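# Open printer door, remove build plate, set it down

## Task

Swing the 3-D printer's door fully open so it stays open without help. Lift out the build plate, which is the thin magnetic sheet on the heated bed, with the printed part still attached. Set the plate down lying flat on the surface the printer rests on, away from both the printer and its door. At the end the printer must be in its original spot with its original heading. Nearby objects must also be where they were and upright, though a small nudge that keeps one close to its spot is acceptable. Nothing may count as done if it only stays in place because the robot is holding it. Finally release everything and move the grippers away.

## Robot and tools

ROBOT AND FRAME
Two arms, left_arm and right_arm. Both report poses in one shared scene frame. The origin sits on the table top midway between the arms, +x points out across the table, +z points up, and left_arm is on the +y side. The names are not image sides. Each result's state line (left_arm: ... | right_arm: ...) gives each gripper's end_effector_position in metres and end_effector_quat_wxyz. Reported positions can be a little wrong, more so at long reach. The fingers point along the gripper's own +z and close along its y axis. The reported point lies between the finger pads, roughly 1 cm short of the tips. Joint ranges in rad, base to gripper: waist -2.880 to 2.880, shoulder 0.000 to 3.142, elbow 0.000 to 3.019, wrist pitch -1.693 to 1.571, wrist yaw -1.571 to 1.571, wrist roll -2.094 to 2.094.

THE 14-NUMBER ROW (used by execute_actions and move)
A single flat list of 14 numbers, each in [-1, 1], always covering both arms. Order: left_arm dx, dy, dz, rx, ry, rz, opening, then right_arm dx, dy, dz, rx, ry, rz, opening. The first six numbers per arm are an offset, not a pose. They are expressed in that gripper's own axes and measured from its pose in the latest result that showed it. Before any result in the scene has shown it, and for later calls inside one reply, they are measured from where the arm is when the call starts. A value of 1.0 equals 0.6 m of travel or 180 degrees of turn. rx, ry, rz form one rotation vector. Opening is absolute: +1 is fully open (0.094 m), -1 is closed. Zeros do not mean wait; they pull the arm back to the reference pose.

TOOLS
execute_actions: argument actions, a list holding at most one item. Empty list: just report the current state. An item with rows (1 to 15 rows) and optional steps (at most 15, default 15) runs that many control steps of 1/30 s each. Every row is an offset from the same reference, not from the row before. If rows run out, the last one repeats. An item with only steps (up to 300) is a wait measured from the previous result, your reply time included. Optional pictures (true/false) controls whether images come back. A refused call sends nothing.
move: target is one 14-number row as above. speed is in m/s, 0.002 to 0.5, default 0.25; turning is capped at twice that value in rad/s. Each gripper follows a straight path to its target and both paths finish together, lasting 0.5 to 10 s; longer paths are cut off at 10 s. Rotation takes the shorter direction. Paths ignore obstacles and the other arm. Openings are sent at the start. The result adds a move: line with the outcome (done, off_target, moving, held, fault) and any limits, plus each gripper's distance from its target. limits=paced means a sent pose was clipped; limits=held means a check blocked some steps, after which the arm may jump fast. If only one arm is named, the other finished fine.
wait: seconds from 0 to 10; nothing new is sent.
zoom_image: camera (cam_head_left, cam_head_right, cam_high, cam_low at 504x504; cam_left_wrist, cam_right_wrist at 616x616) and region [x0, y0, x1, y1] in pixels from the top-left, no larger than 504 by 504.
show_instructions: no arguments; shows the reference images.
finished_scene: scene, an integer 1 to 2. Ends that scene for good and starts the next. Replying with no tool call ends all scenes.

MOTION BEHAVIOUR
Each control step, the commanded pose is clipped to within 70 mm and 16 degrees of the measured pose, then reached by damped inverse kinematics with position favoured over orientation. A far target may need several actions; after an action ends an arm moves at most to its last clipped pose. Check the result and send the remainder. Arms tend to finish a centimetre or more low. To hold an arm still, send the offset back to its wanted pose in the first call of a reply and zeros in later ones, raising the aim if it still sags. The simulation keeps running while you think and write.

RESULT LINES
HELD marks steps on which your command was partly or wholly not sent. A pose unreachable line names the arm whose command was altered by the clearance check. Hand target shows where each gripper is being driven. grip_measured is the finger opening on the command scale; the last Joint positions value is the opening in metres. Readings may be off by about 1 mm. FAULT means an arm stopped. MOTOR HOT warns at 85 °C; at 100 °C an OVER-TEMPERATURE FAULT drops that arm, so avoid long holding.

GRIPPING AND CARE
To hold something, command an opening below grip_measured: about 0.03 below for a firm grip, less for a gentle one. Pad force is about 50 to 62 N, lower on some grippers. Items thinner than about 2 mm, like the build plate, get a weaker grip. Faster contact strikes harder, and aiming past a contact presses harder. Occasional tugs on held parts or pushes on loose items can happen. Never let the arms collide or press on each other. Do not drop, slam, shove hard, or knock anything off the table.

Each tool is called by a JSON object that holds its "method" and its "body", one argument or row to a line.

Reference images:

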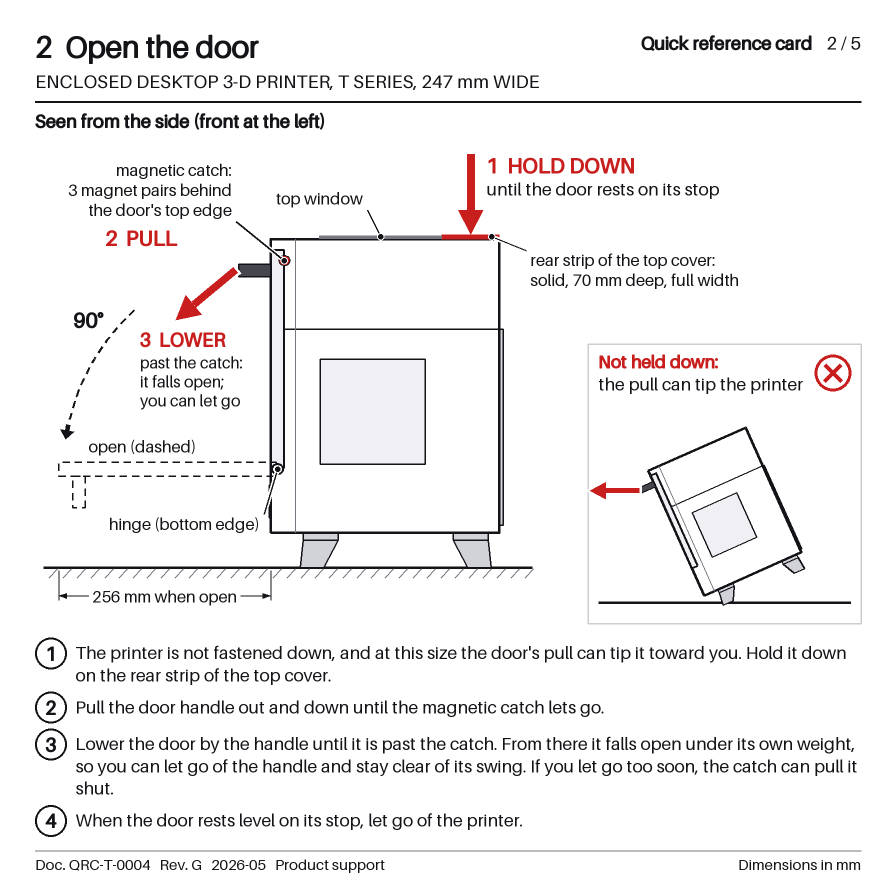

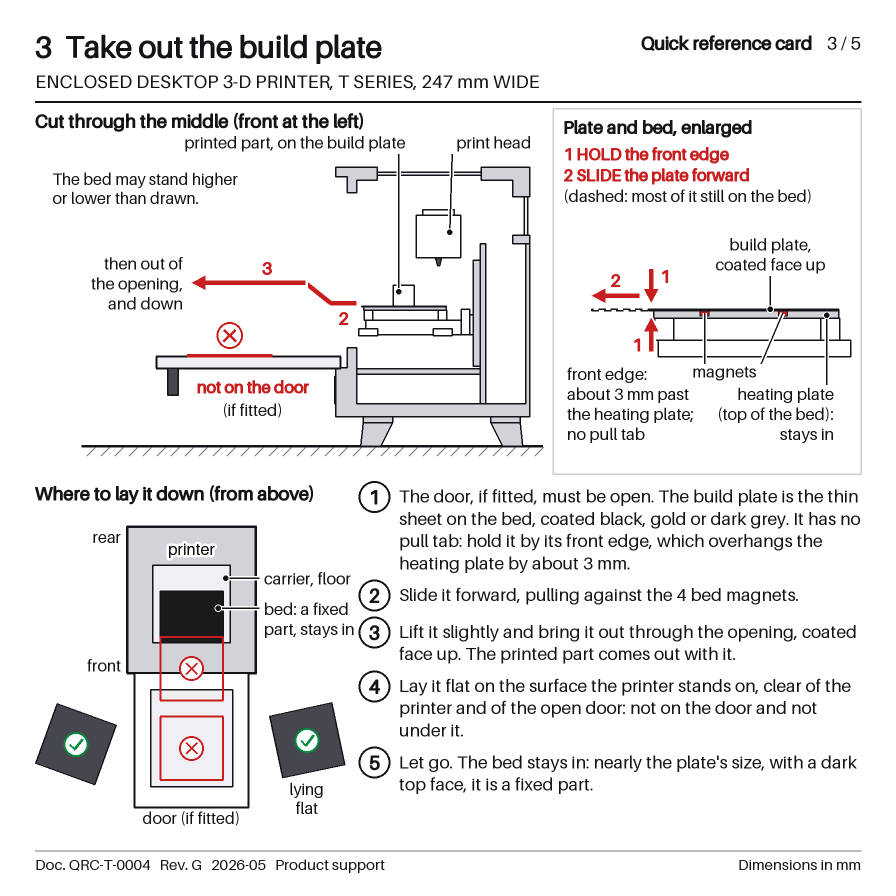

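## Session

{"method": "execute_actions", "body": {
  "actions": []
}}

Scene clock: 0.00 s of 4500.00 s.
left_arm: end_effector_position=(+0.5135, +0.2984, +0.5106) grip_measured=+1.000 end_effector_quat_wxyz=(+0.720, -0.000, +0.694, +0.002) | right_arm: end_effector_position=(+0.5193, -0.2987, +0.5056) grip_measured=+1.000 end_effector_quat_wxyz=(+0.717, +0.002, +0.697, -0.002)
Joint positions: left_arm=[-0.005  1.032  1.061  0.008 -0.009  0.004  0.094] | right_arm=[ 0.008  1.048  1.064  0.011  0.013 -0.001  0.094]
Joint velocities: left_arm=[-0.005  0.005 -0.002  0.007 -0.022  0.037  0.   ] | right_arm=[-0.015  0.005  0.007 -0.002  0.007  0.007  0.   ]
Hand target (left_arm): +0.512, +0.298, +0.532; +0.733, -0.000, +0.680, +0.002
Hand target (right_arm): +0.519, -0.299, +0.523; +0.727, +0.002, +0.687, -0.002

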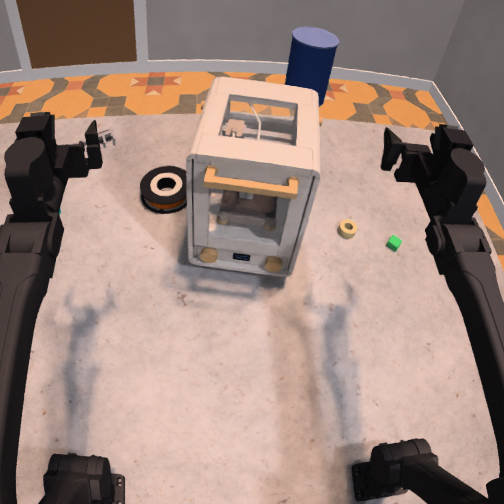

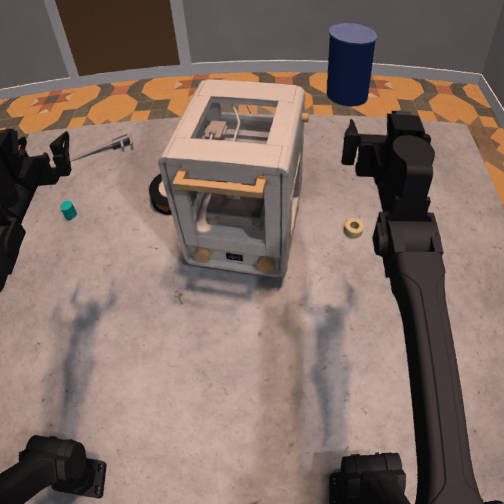

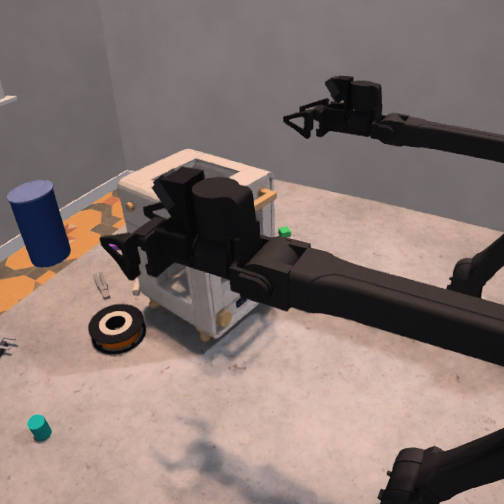

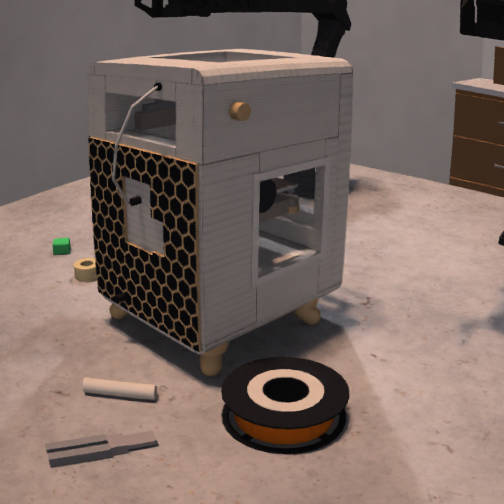

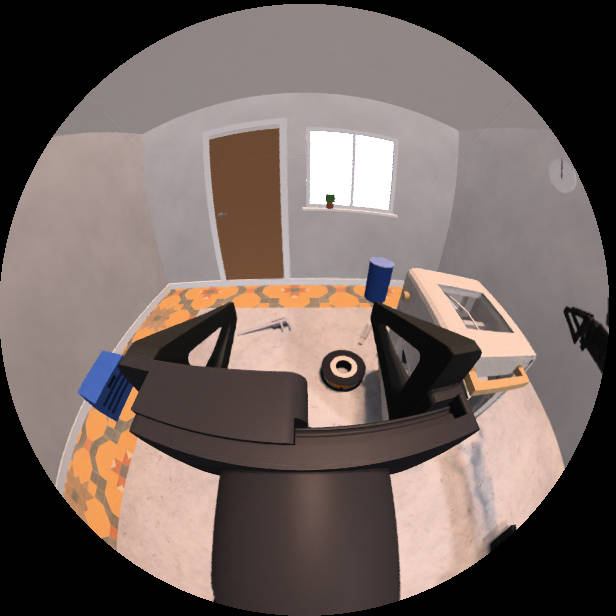

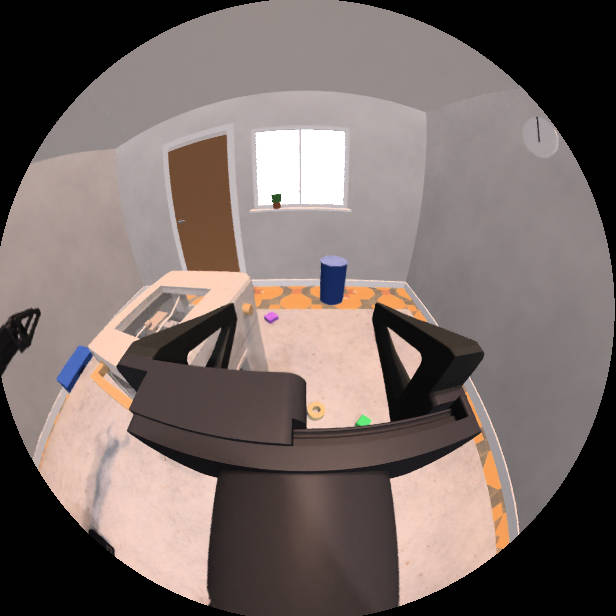

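{"method": "move", "body": {
  "target": [0.05,-0.42,0.28,0,0.4,0,-1, 0.24,0.5,-0.367,0,0,0.5,1]
}}

Scene clock: 4.43 s of 4500.00 s.
left_arm: end_effector_position=(+0.6777, +0.0557, +0.4659) grip_measured=-0.980 end_effector_quat_wxyz=(+0.318, +0.015, +0.947, -0.043) | right_arm: end_effector_position=(+0.2992, +0.0009, +0.3605) grip_measured=+1.000 end_effector_quat_wxyz=(+0.502, +0.502, +0.494, +0.502)
Joint positions: left_arm=[-0.378  2.164  2.896 -1.662 -0.138 -0.3    0.001] | right_arm=[1.174 1.064 0.696 0.392 1.181 1.556 0.094]
Joint velocities: left_arm=[-0.005 -0.005  0.002 -0.002 -0.037 -0.051  0.   ] | right_arm=[-0.005 -0.005  0.002 -0.012  0.037 -0.066  0.   ]
Hand target (left_arm): +0.680, +0.048, +0.480; +0.340, +0.012, +0.939, -0.056
Hand target (right_arm): +0.298, +0.002, +0.358; +0.498, +0.505, +0.490, +0.507
Off the commanded pose (left_arm): 0.023 m, 18 deg; orientation clipped at the last step of the last action.
Off the commanded pose (right_arm): 0.008 m, 1 deg.
elbow stopped short (left arm): the move would have taken joint 3 (elbow) straighter than the controller allows; a more bent joint 3 avoids this.
move: off_target (left_arm); limits=paced

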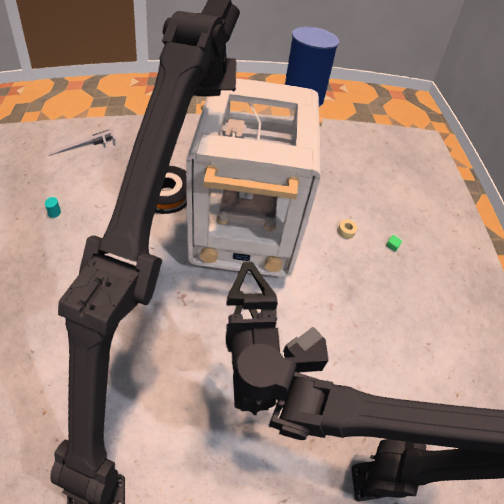

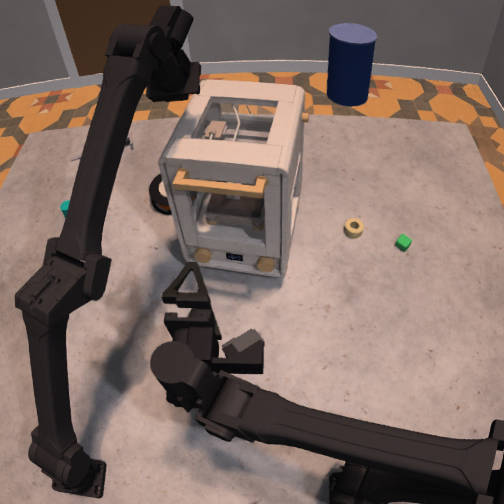

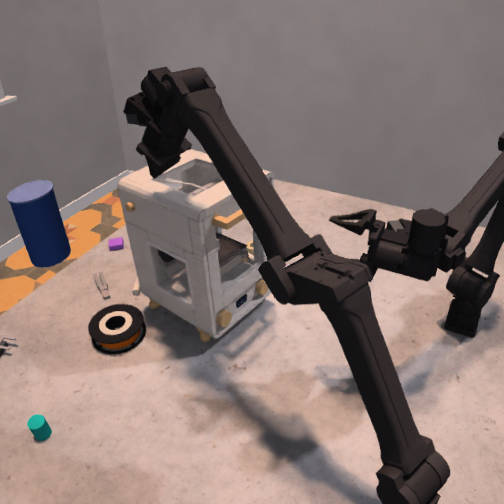

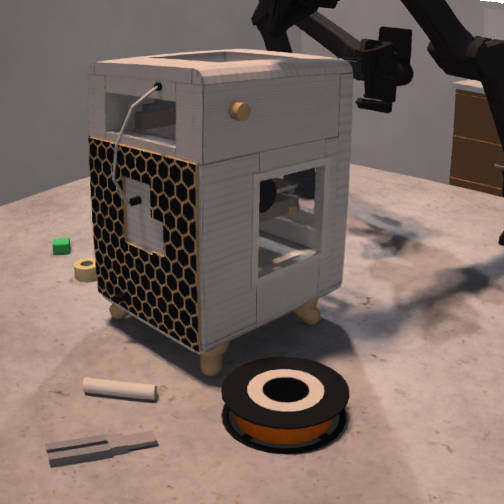

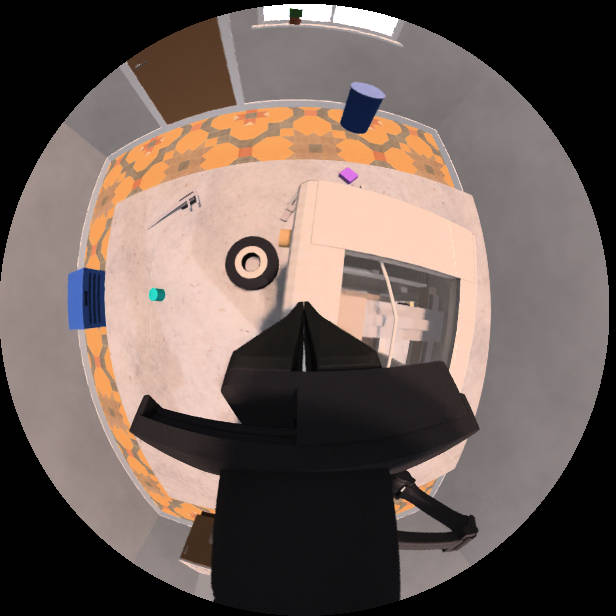

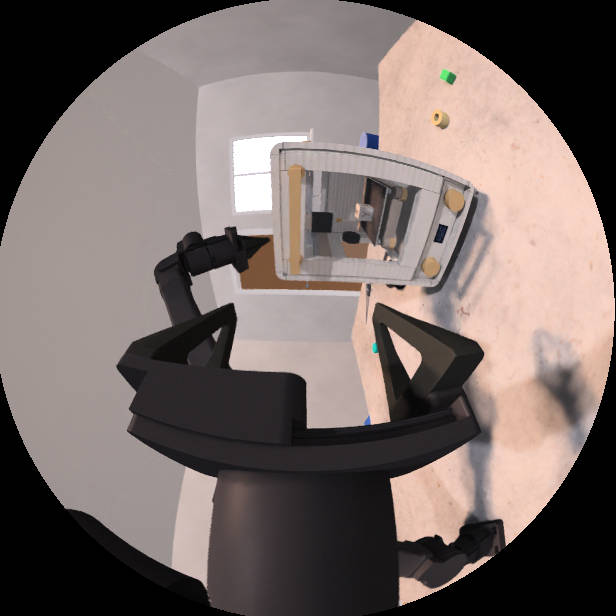

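{"method": "move", "body": {
  "target": [-0.06,-0.05,0.13,0,-0.12,0,-1, -0.1,0.015,0.2,0,0,0,1],
  "speed": 0.12
}}

Scene clock: 6.93 s of 4500.00 s.
left_arm: end_effector_position=(+0.7511, +0.0308, +0.4392) grip_measured=-0.980 end_effector_quat_wxyz=(+0.493, -0.007, +0.869, -0.045) | right_arm: end_effector_position=(+0.4105, -0.0648, +0.3465) grip_measured=+1.000 end_effector_quat_wxyz=(+0.504, +0.498, +0.506, +0.491)
Joint positions: left_arm=[-0.402  1.958  2.253 -0.854 -0.272 -0.267  0.001] | right_arm=[0.781 1.098 0.696 0.389 0.786 1.559 0.094]
Joint velocities: left_arm=[-0.024 -0.005  0.007  0.002 -0.022  0.007  0.001] | right_arm=[-0.005 -0.005 -0.002 -0.012  0.037 -0.037  0.   ]
Hand target (left_arm): +0.751, +0.019, +0.429; +0.489, +0.005, +0.871, -0.045
Hand target (right_arm): +0.419, -0.060, +0.372; +0.506, +0.498, +0.493, +0.503
Off the commanded pose (left_arm): 0.017 m, 2 deg.
Off the commanded pose (right_arm): 0.025 m, 2 deg.
move: off_target (left_arm, right_arm)

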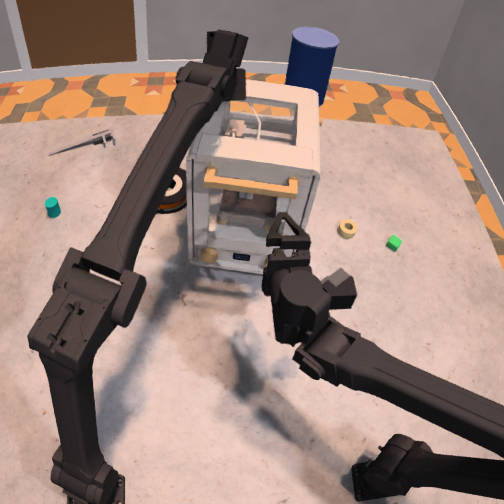

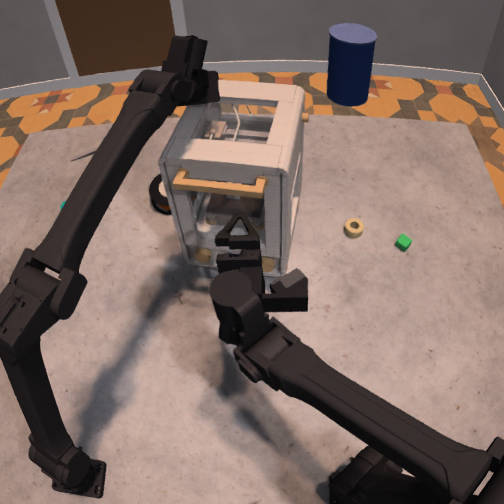

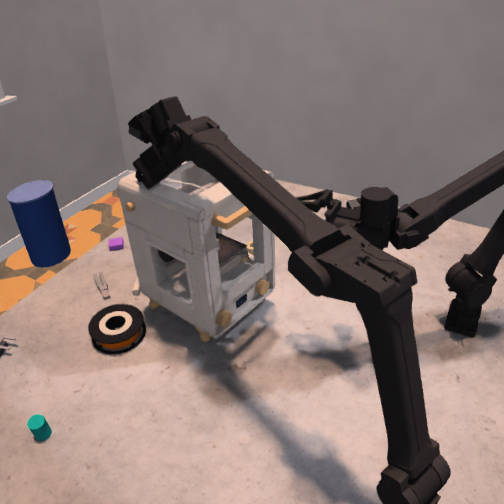

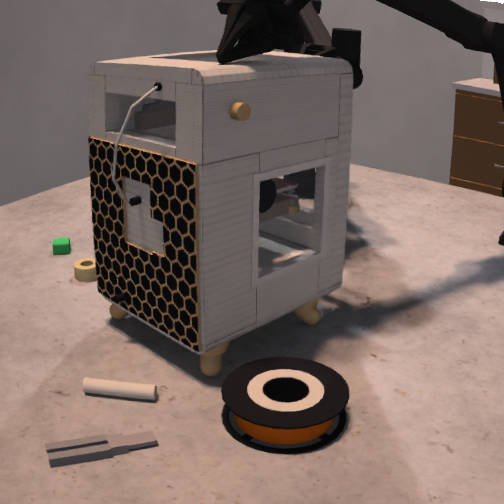

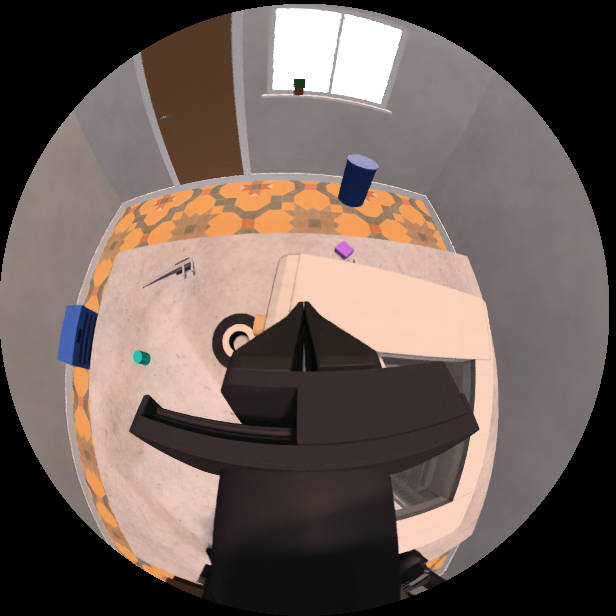

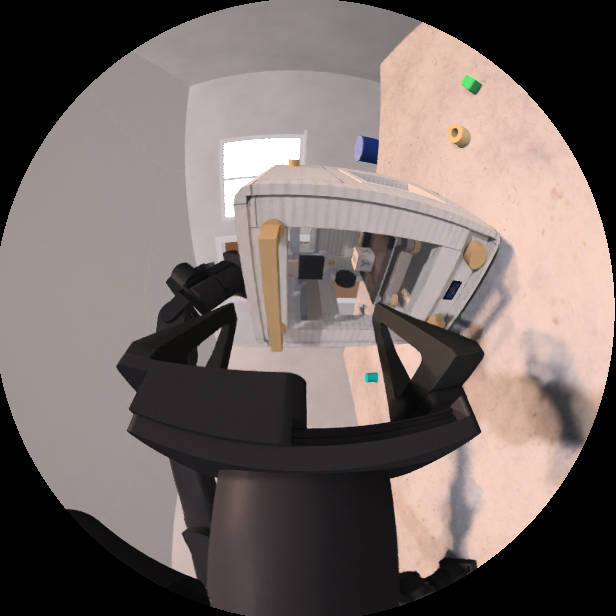

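{"method": "move", "body": {
  "target": [0.045,-0.01,0.025,0,0,0,-1, 0,0.1,0.08,0,0,0,1],
  "speed": 0.08
}}

Scene clock: 8.93 s of 4500.00 s.
left_arm: end_effector_position=(+0.7505, +0.0309, +0.4382) grip_measured=-0.981 end_effector_quat_wxyz=(+0.514, -0.012, +0.856, -0.051) | right_arm: end_effector_position=(+0.4482, -0.0664, +0.3783) grip_measured=+1.000 end_effector_quat_wxyz=(+0.501, +0.498, +0.520, +0.480)
Joint positions: left_arm=[-0.403  1.923  2.167 -0.752 -0.281 -0.266  0.001] | right_arm=[0.702 1.134 0.831 0.255 0.701 1.559 0.094]
Joint velocities: left_arm=[ 0.005 -0.005 -0.017  0.002  0.007 -0.022 -0.001] | right_arm=[ 0.005  0.005  0.007 -0.012 -0.037  0.022  0.   ]
Hand target (left_arm): +0.749, +0.022, +0.409; +0.492, -0.007, +0.869, -0.045
Hand target (right_arm): +0.458, -0.064, +0.405; +0.505, +0.497, +0.506, +0.492
Off the commanded pose (left_arm): 0.030 m, 3 deg.
Off the commanded pose (right_arm): 0.030 m, 2 deg.
move: off_target (left_arm, right_arm)

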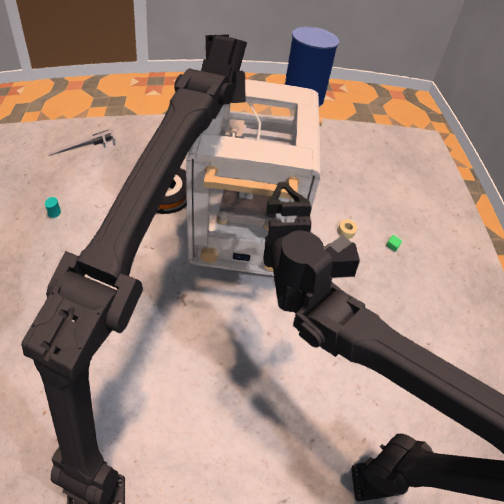

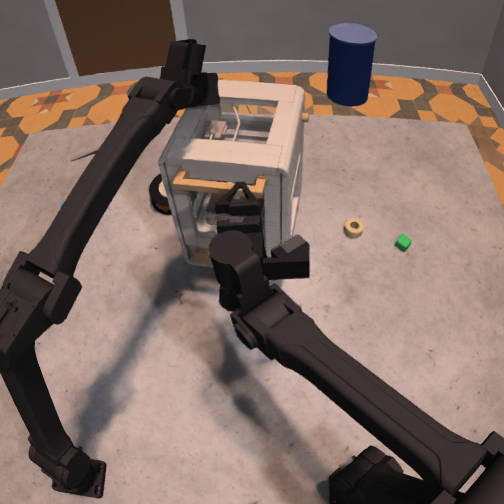

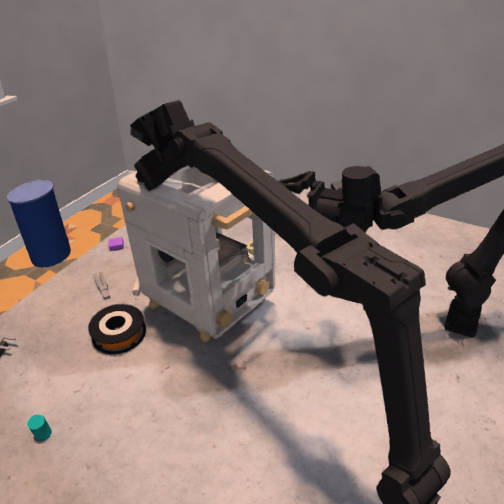

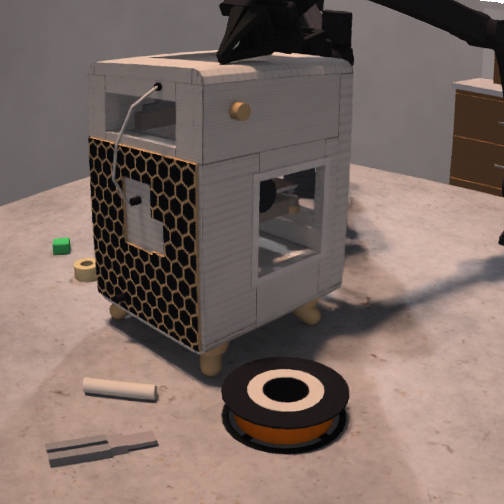

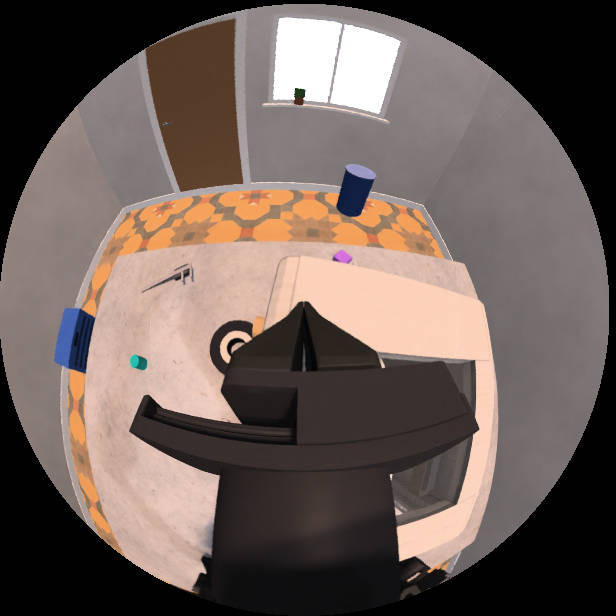

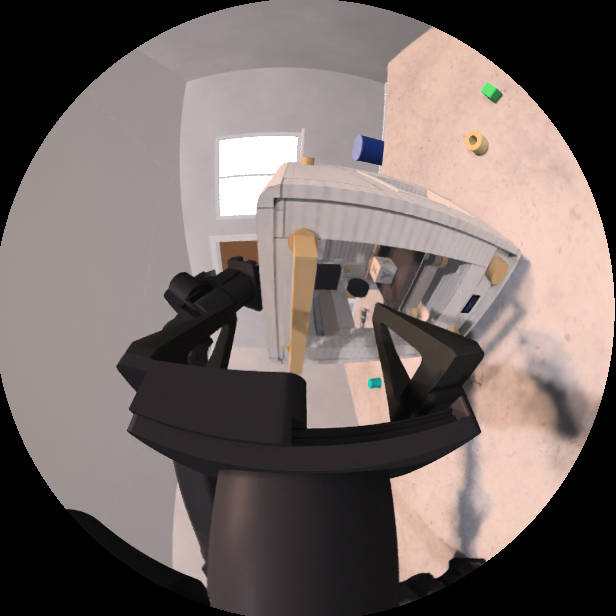

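{"method": "move", "body": {
  "target": [0.045,-0.01,0.025,0,0,0,-1, 0.03,0.05,0.07,0,0,0,0.5],
  "speed": 0.05
}}

Scene clock: 10.87 s of 4500.00 s.
left_arm: end_effector_position=(+0.7502, +0.0312, +0.4380) grip_measured=-0.981 end_effector_quat_wxyz=(+0.533, -0.018, +0.844, -0.056) | right_arm: end_effector_position=(+0.4790, -0.0495, +0.3763) grip_measured=+0.503 end_effector_quat_wxyz=(+0.497, +0.498, +0.535, +0.468)
Joint positions: left_arm=[-0.405  1.896  2.097 -0.661 -0.291 -0.266  0.001] | right_arm=[0.683 1.226 0.92  0.218 0.674 1.559 0.071]
Joint velocities: left_arm=[-0.005 -0.005 -0.012  0.007  0.022  0.066 -0.001] | right_arm=[-0.015  0.005 -0.012 -0.017 -0.11   0.037 -0.001]
Hand target (left_arm): +0.750, +0.022, +0.408; +0.513, -0.012, +0.857, -0.051
Hand target (right_arm): +0.490, -0.047, +0.405; +0.501, +0.498, +0.520, +0.480
Off the commanded pose (left_arm): 0.031 m, 3 deg.
Off the commanded pose (right_arm): 0.032 m, 2 deg.
move: off_target (left_arm, right_arm)

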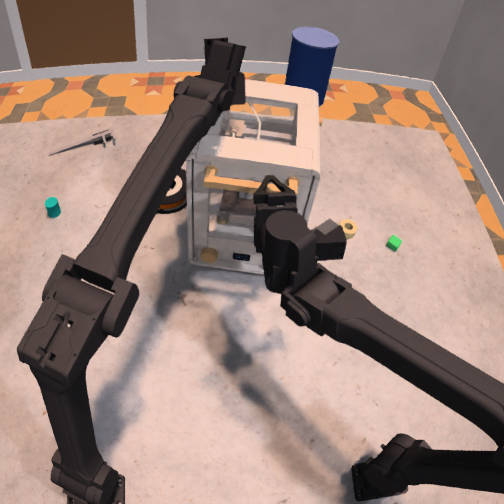

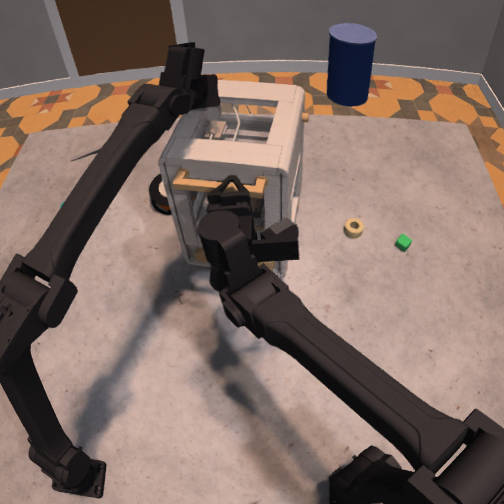

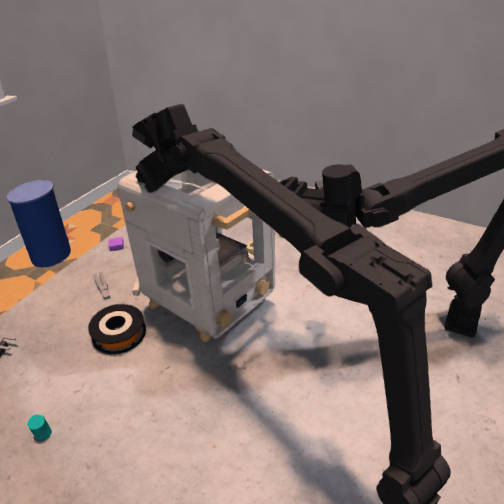

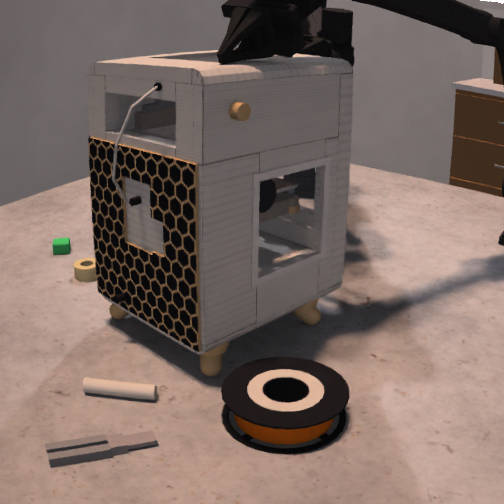

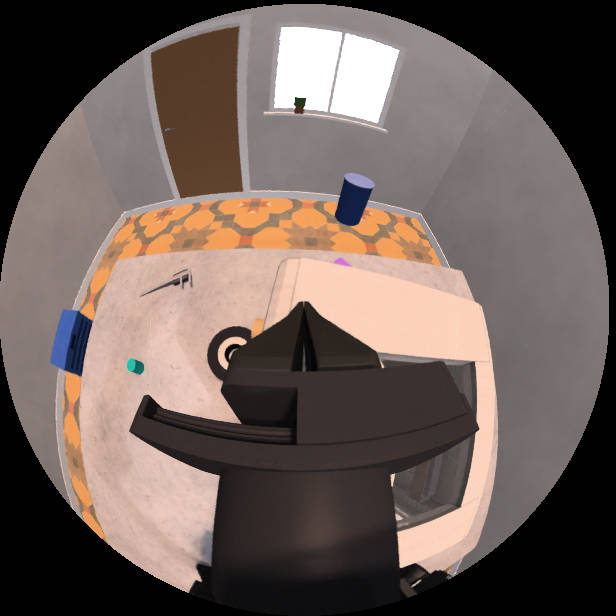

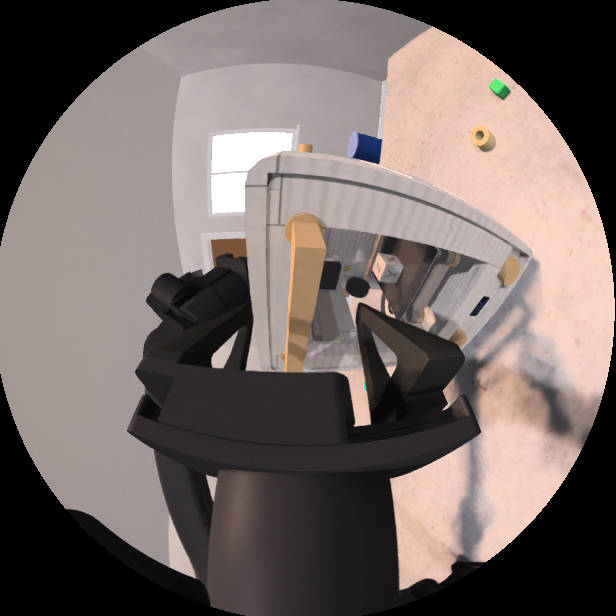

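{"method": "move", "body": {
  "target": [0.045,-0.01,0.025,0,0,0,-1, 0,0.05,0.035,0,0,0,-1],
  "speed": 0.05
}}

Scene clock: 12.30 s of 4500.00 s.
left_arm: end_effector_position=(+0.7496, +0.0313, +0.4384) grip_measured=-0.981 end_effector_quat_wxyz=(+0.551, -0.023, +0.832, -0.060) | right_arm: end_effector_position=(+0.4806, -0.0487, +0.3784) grip_measured=-0.693 end_effector_quat_wxyz=(+0.486, +0.503, +0.540, +0.467)
Joint positions: left_arm=[-0.408  1.875  2.04  -0.581 -0.301 -0.266  0.001] | right_arm=[0.678 1.223 0.938 0.17  0.659 1.585 0.014]
Joint velocities: left_arm=[-0.005 -0.005  0.012  0.017  0.037 -0.007  0.   ] | right_arm=[ 0.024 -0.015 -0.002 -0.017 -0.007  0.037 -0.   ]
Hand target (left_arm): +0.751, +0.022, +0.409; +0.534, -0.018, +0.844, -0.056
Hand target (right_arm): +0.500, -0.048, +0.404; +0.497, +0.497, +0.535, +0.468
Off the commanded pose (left_arm): 0.032 m, 3 deg.
Off the commanded pose (right_arm): 0.034 m, 1 deg.
move: off_target (left_arm, right_arm)

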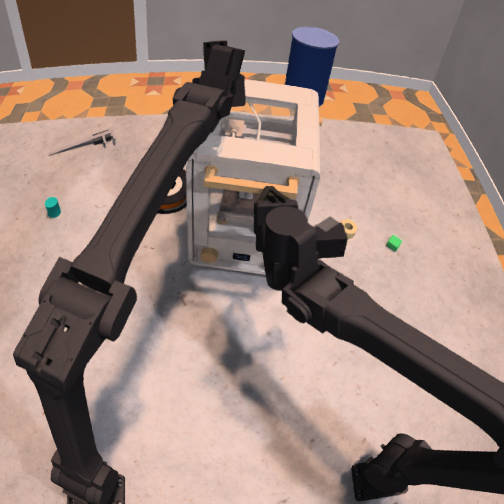

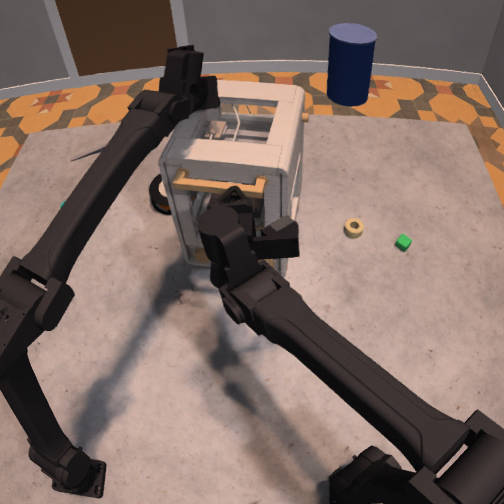

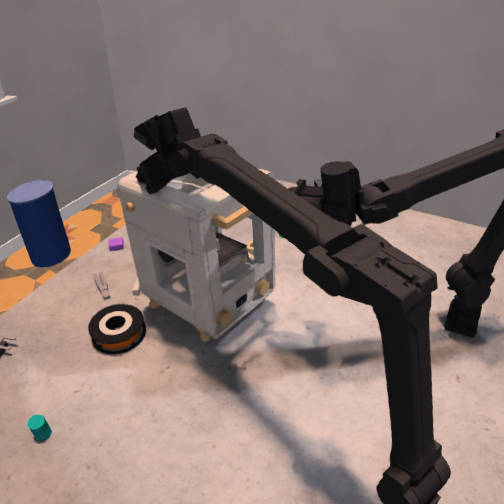

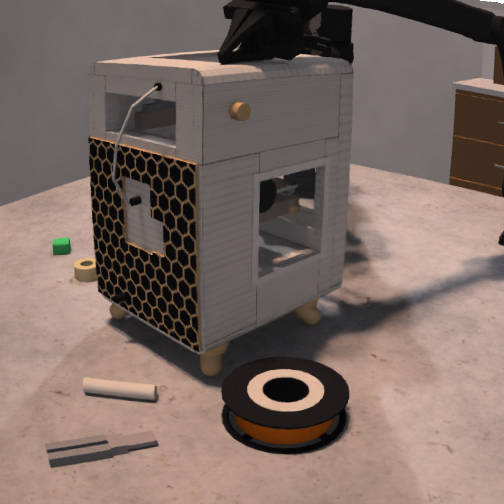

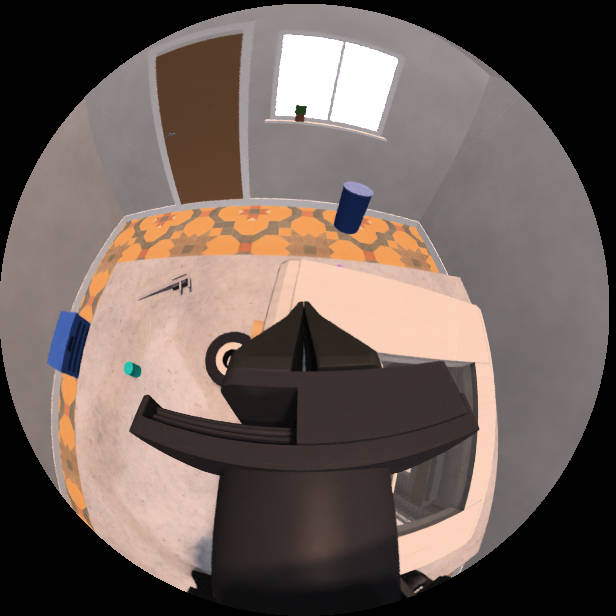

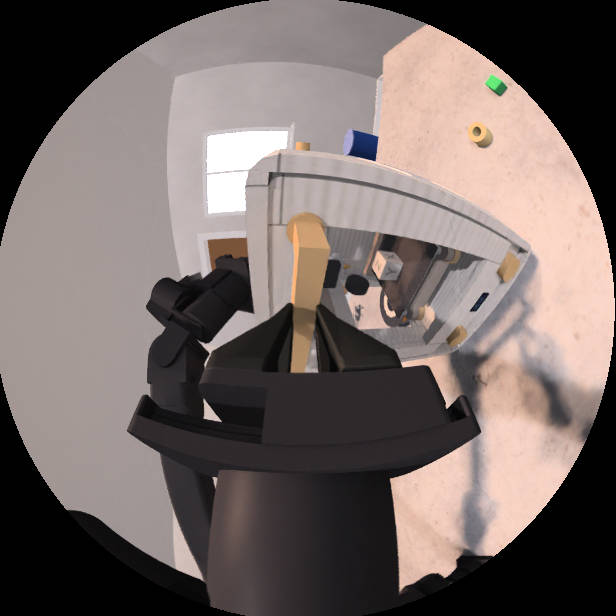

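{"method": "move", "body": {
  "target": [0.045,-0.01,0.025,0,0.03,0,-1, 0,-0.01,-0.13,-0.11,0,0,-1],
  "speed": 0.05
}}

Scene clock: 16.47 s of 4500.00 s.
left_arm: end_effector_position=(+0.7366, +0.0345, +0.4598) grip_measured=-0.981 end_effector_quat_wxyz=(+0.547, -0.025, +0.834, -0.068) | right_arm: end_effector_position=(+0.4268, -0.0519, +0.3626) grip_measured=-0.693 end_effector_quat_wxyz=(+0.553, +0.431, +0.465, +0.540)
Joint positions: left_arm=[-0.408  1.847  2.061 -0.637 -0.288 -0.281  0.001] | right_arm=[0.758 1.226 0.676 0.813 0.715 1.348 0.014]
Joint velocities: left_arm=[ 0.015  0.005  0.007 -0.012  0.037 -0.022  0.001] | right_arm=[-0.015  0.005  0.002 -0.007 -0.007  0.066 -0.   ]
Hand target (left_arm): +0.750, +0.023, +0.408; +0.512, -0.020, +0.857, -0.061
Hand target (right_arm): +0.404, -0.052, +0.379; +0.561, +0.417, +0.453, +0.553
Off the commanded pose (left_arm): 0.055 m, 5 deg.
Off the commanded pose (right_arm): 0.030 m, 3 deg.
move: off_target (left_arm, right_arm)

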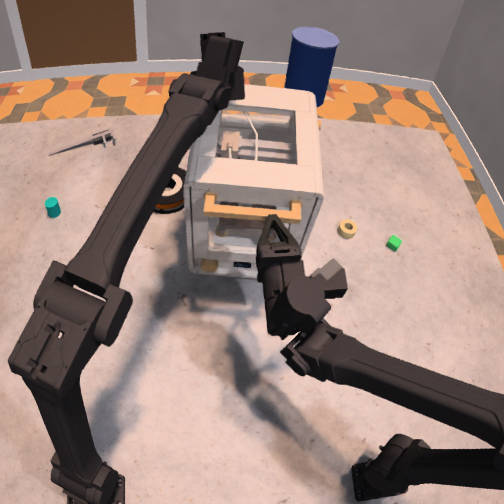

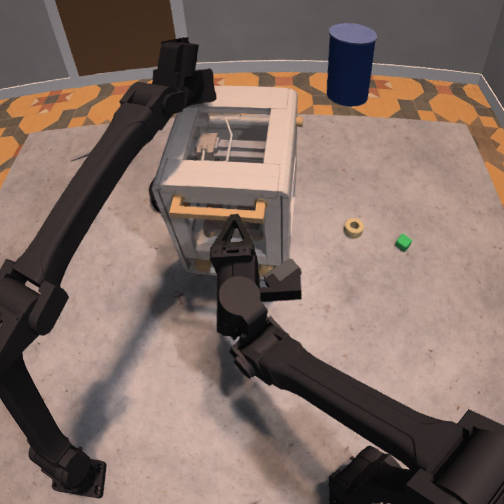

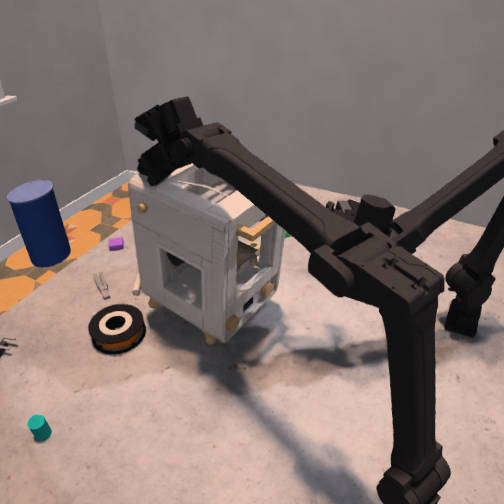

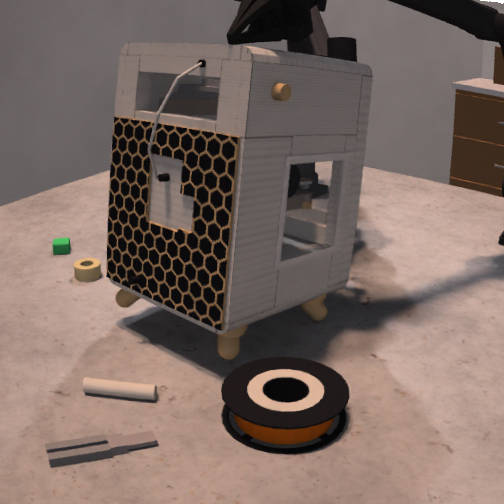

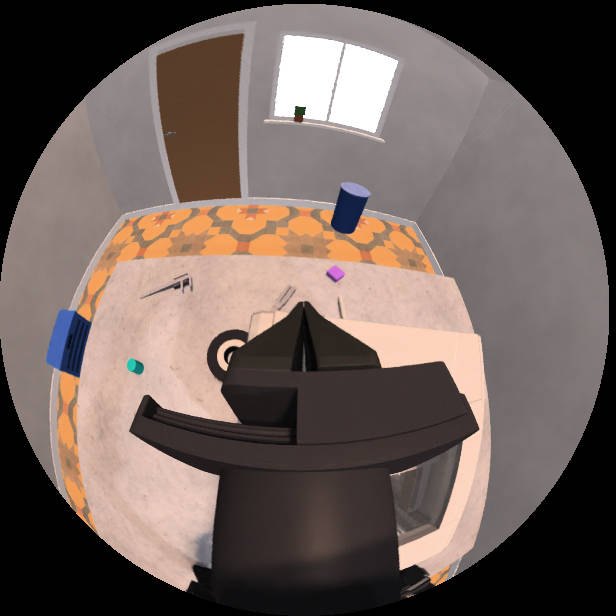

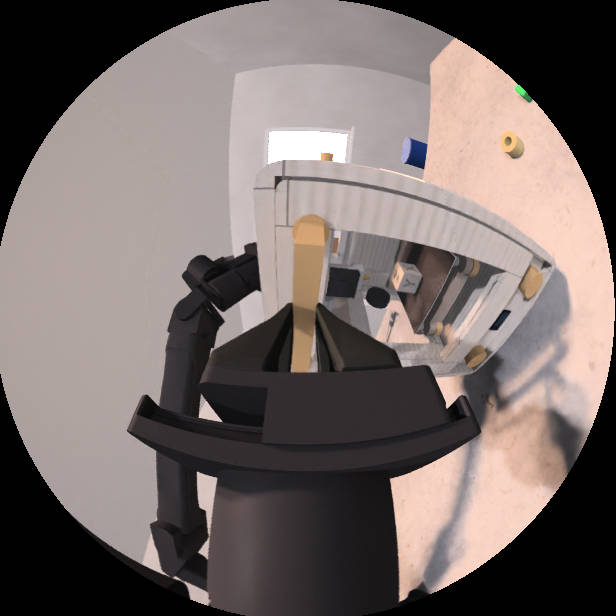

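{"method": "move", "body": {
  "target": [0.16,-0.01,0.13,0,0.03,0,-1, 0,0.03,-0.03,0,0,0,-1],
  "speed": 0.04
}}

Scene clock: 20.23 s of 4500.00 s.
left_arm: end_effector_position=(+0.7361, +0.0330, +0.4596) grip_measured=-0.981 end_effector_quat_wxyz=(+0.559, -0.031, +0.824, -0.082) | right_arm: end_effector_position=(+0.4259, -0.0517, +0.3613) grip_measured=-0.693 end_effector_quat_wxyz=(+0.548, +0.439, +0.472, +0.533)
Joint positions: left_arm=[-0.408  1.829  2.014 -0.569 -0.278 -0.294  0.001] | right_arm=[0.763 1.213 0.681 0.762 0.727 1.366 0.014]
Joint velocities: left_arm=[ 0.015  0.005 -0.002 -0.012  0.037  0.022  0.001] | right_arm=[-0.005 -0.005 -0.002 -0.002  0.066  0.007  0.   ]
Hand target (left_arm): +0.749, +0.021, +0.386; +0.507, -0.022, +0.859, -0.069
Hand target (right_arm): +0.407, -0.052, +0.376; +0.552, +0.432, +0.465, +0.541
Off the commanded pose (left_arm): 0.124 m, 7 deg; position clipped at the last step of the last action.
Off the commanded pose (right_arm): 0.026 m, 1 deg.
move: off_target (left_arm, right_arm); limits=paced

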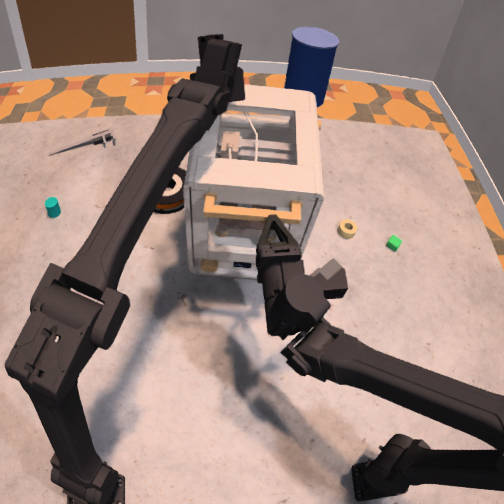

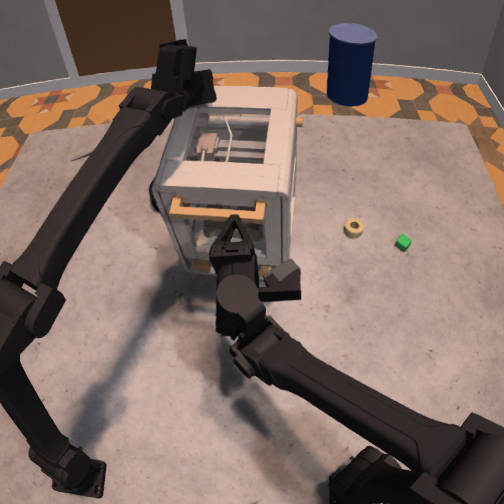

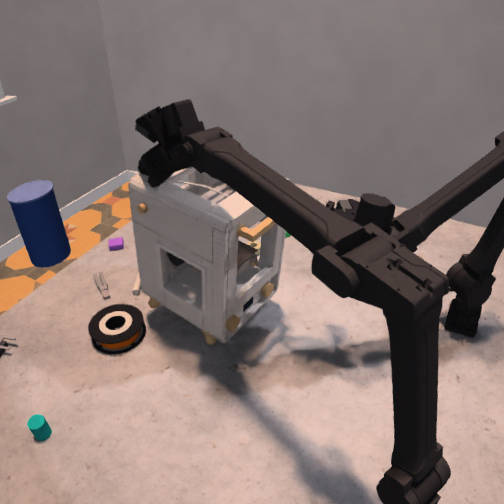

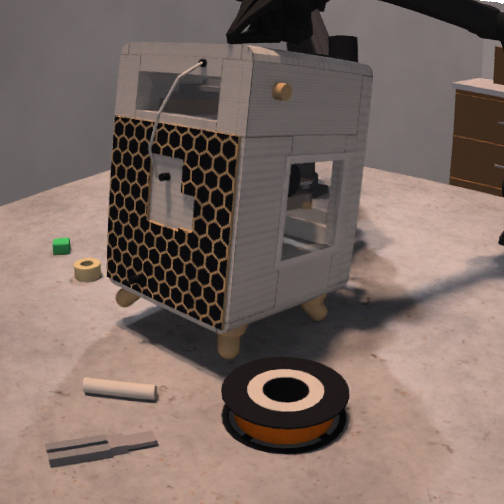

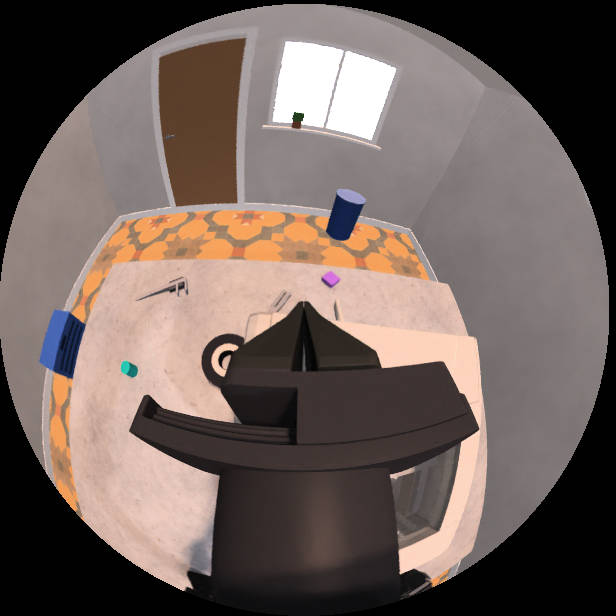

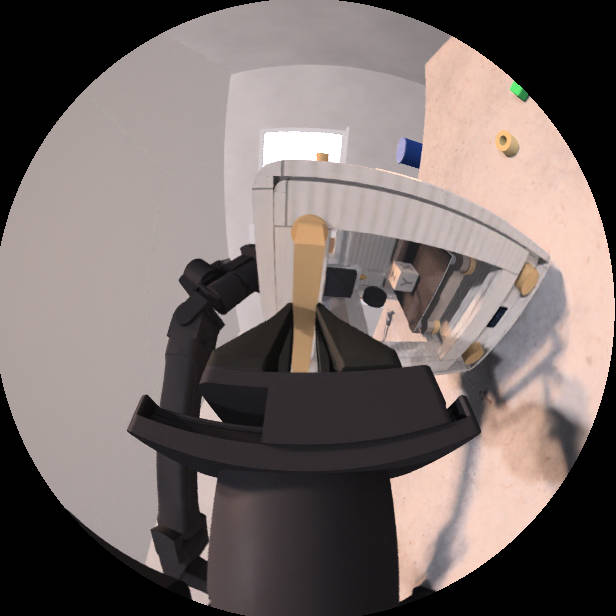

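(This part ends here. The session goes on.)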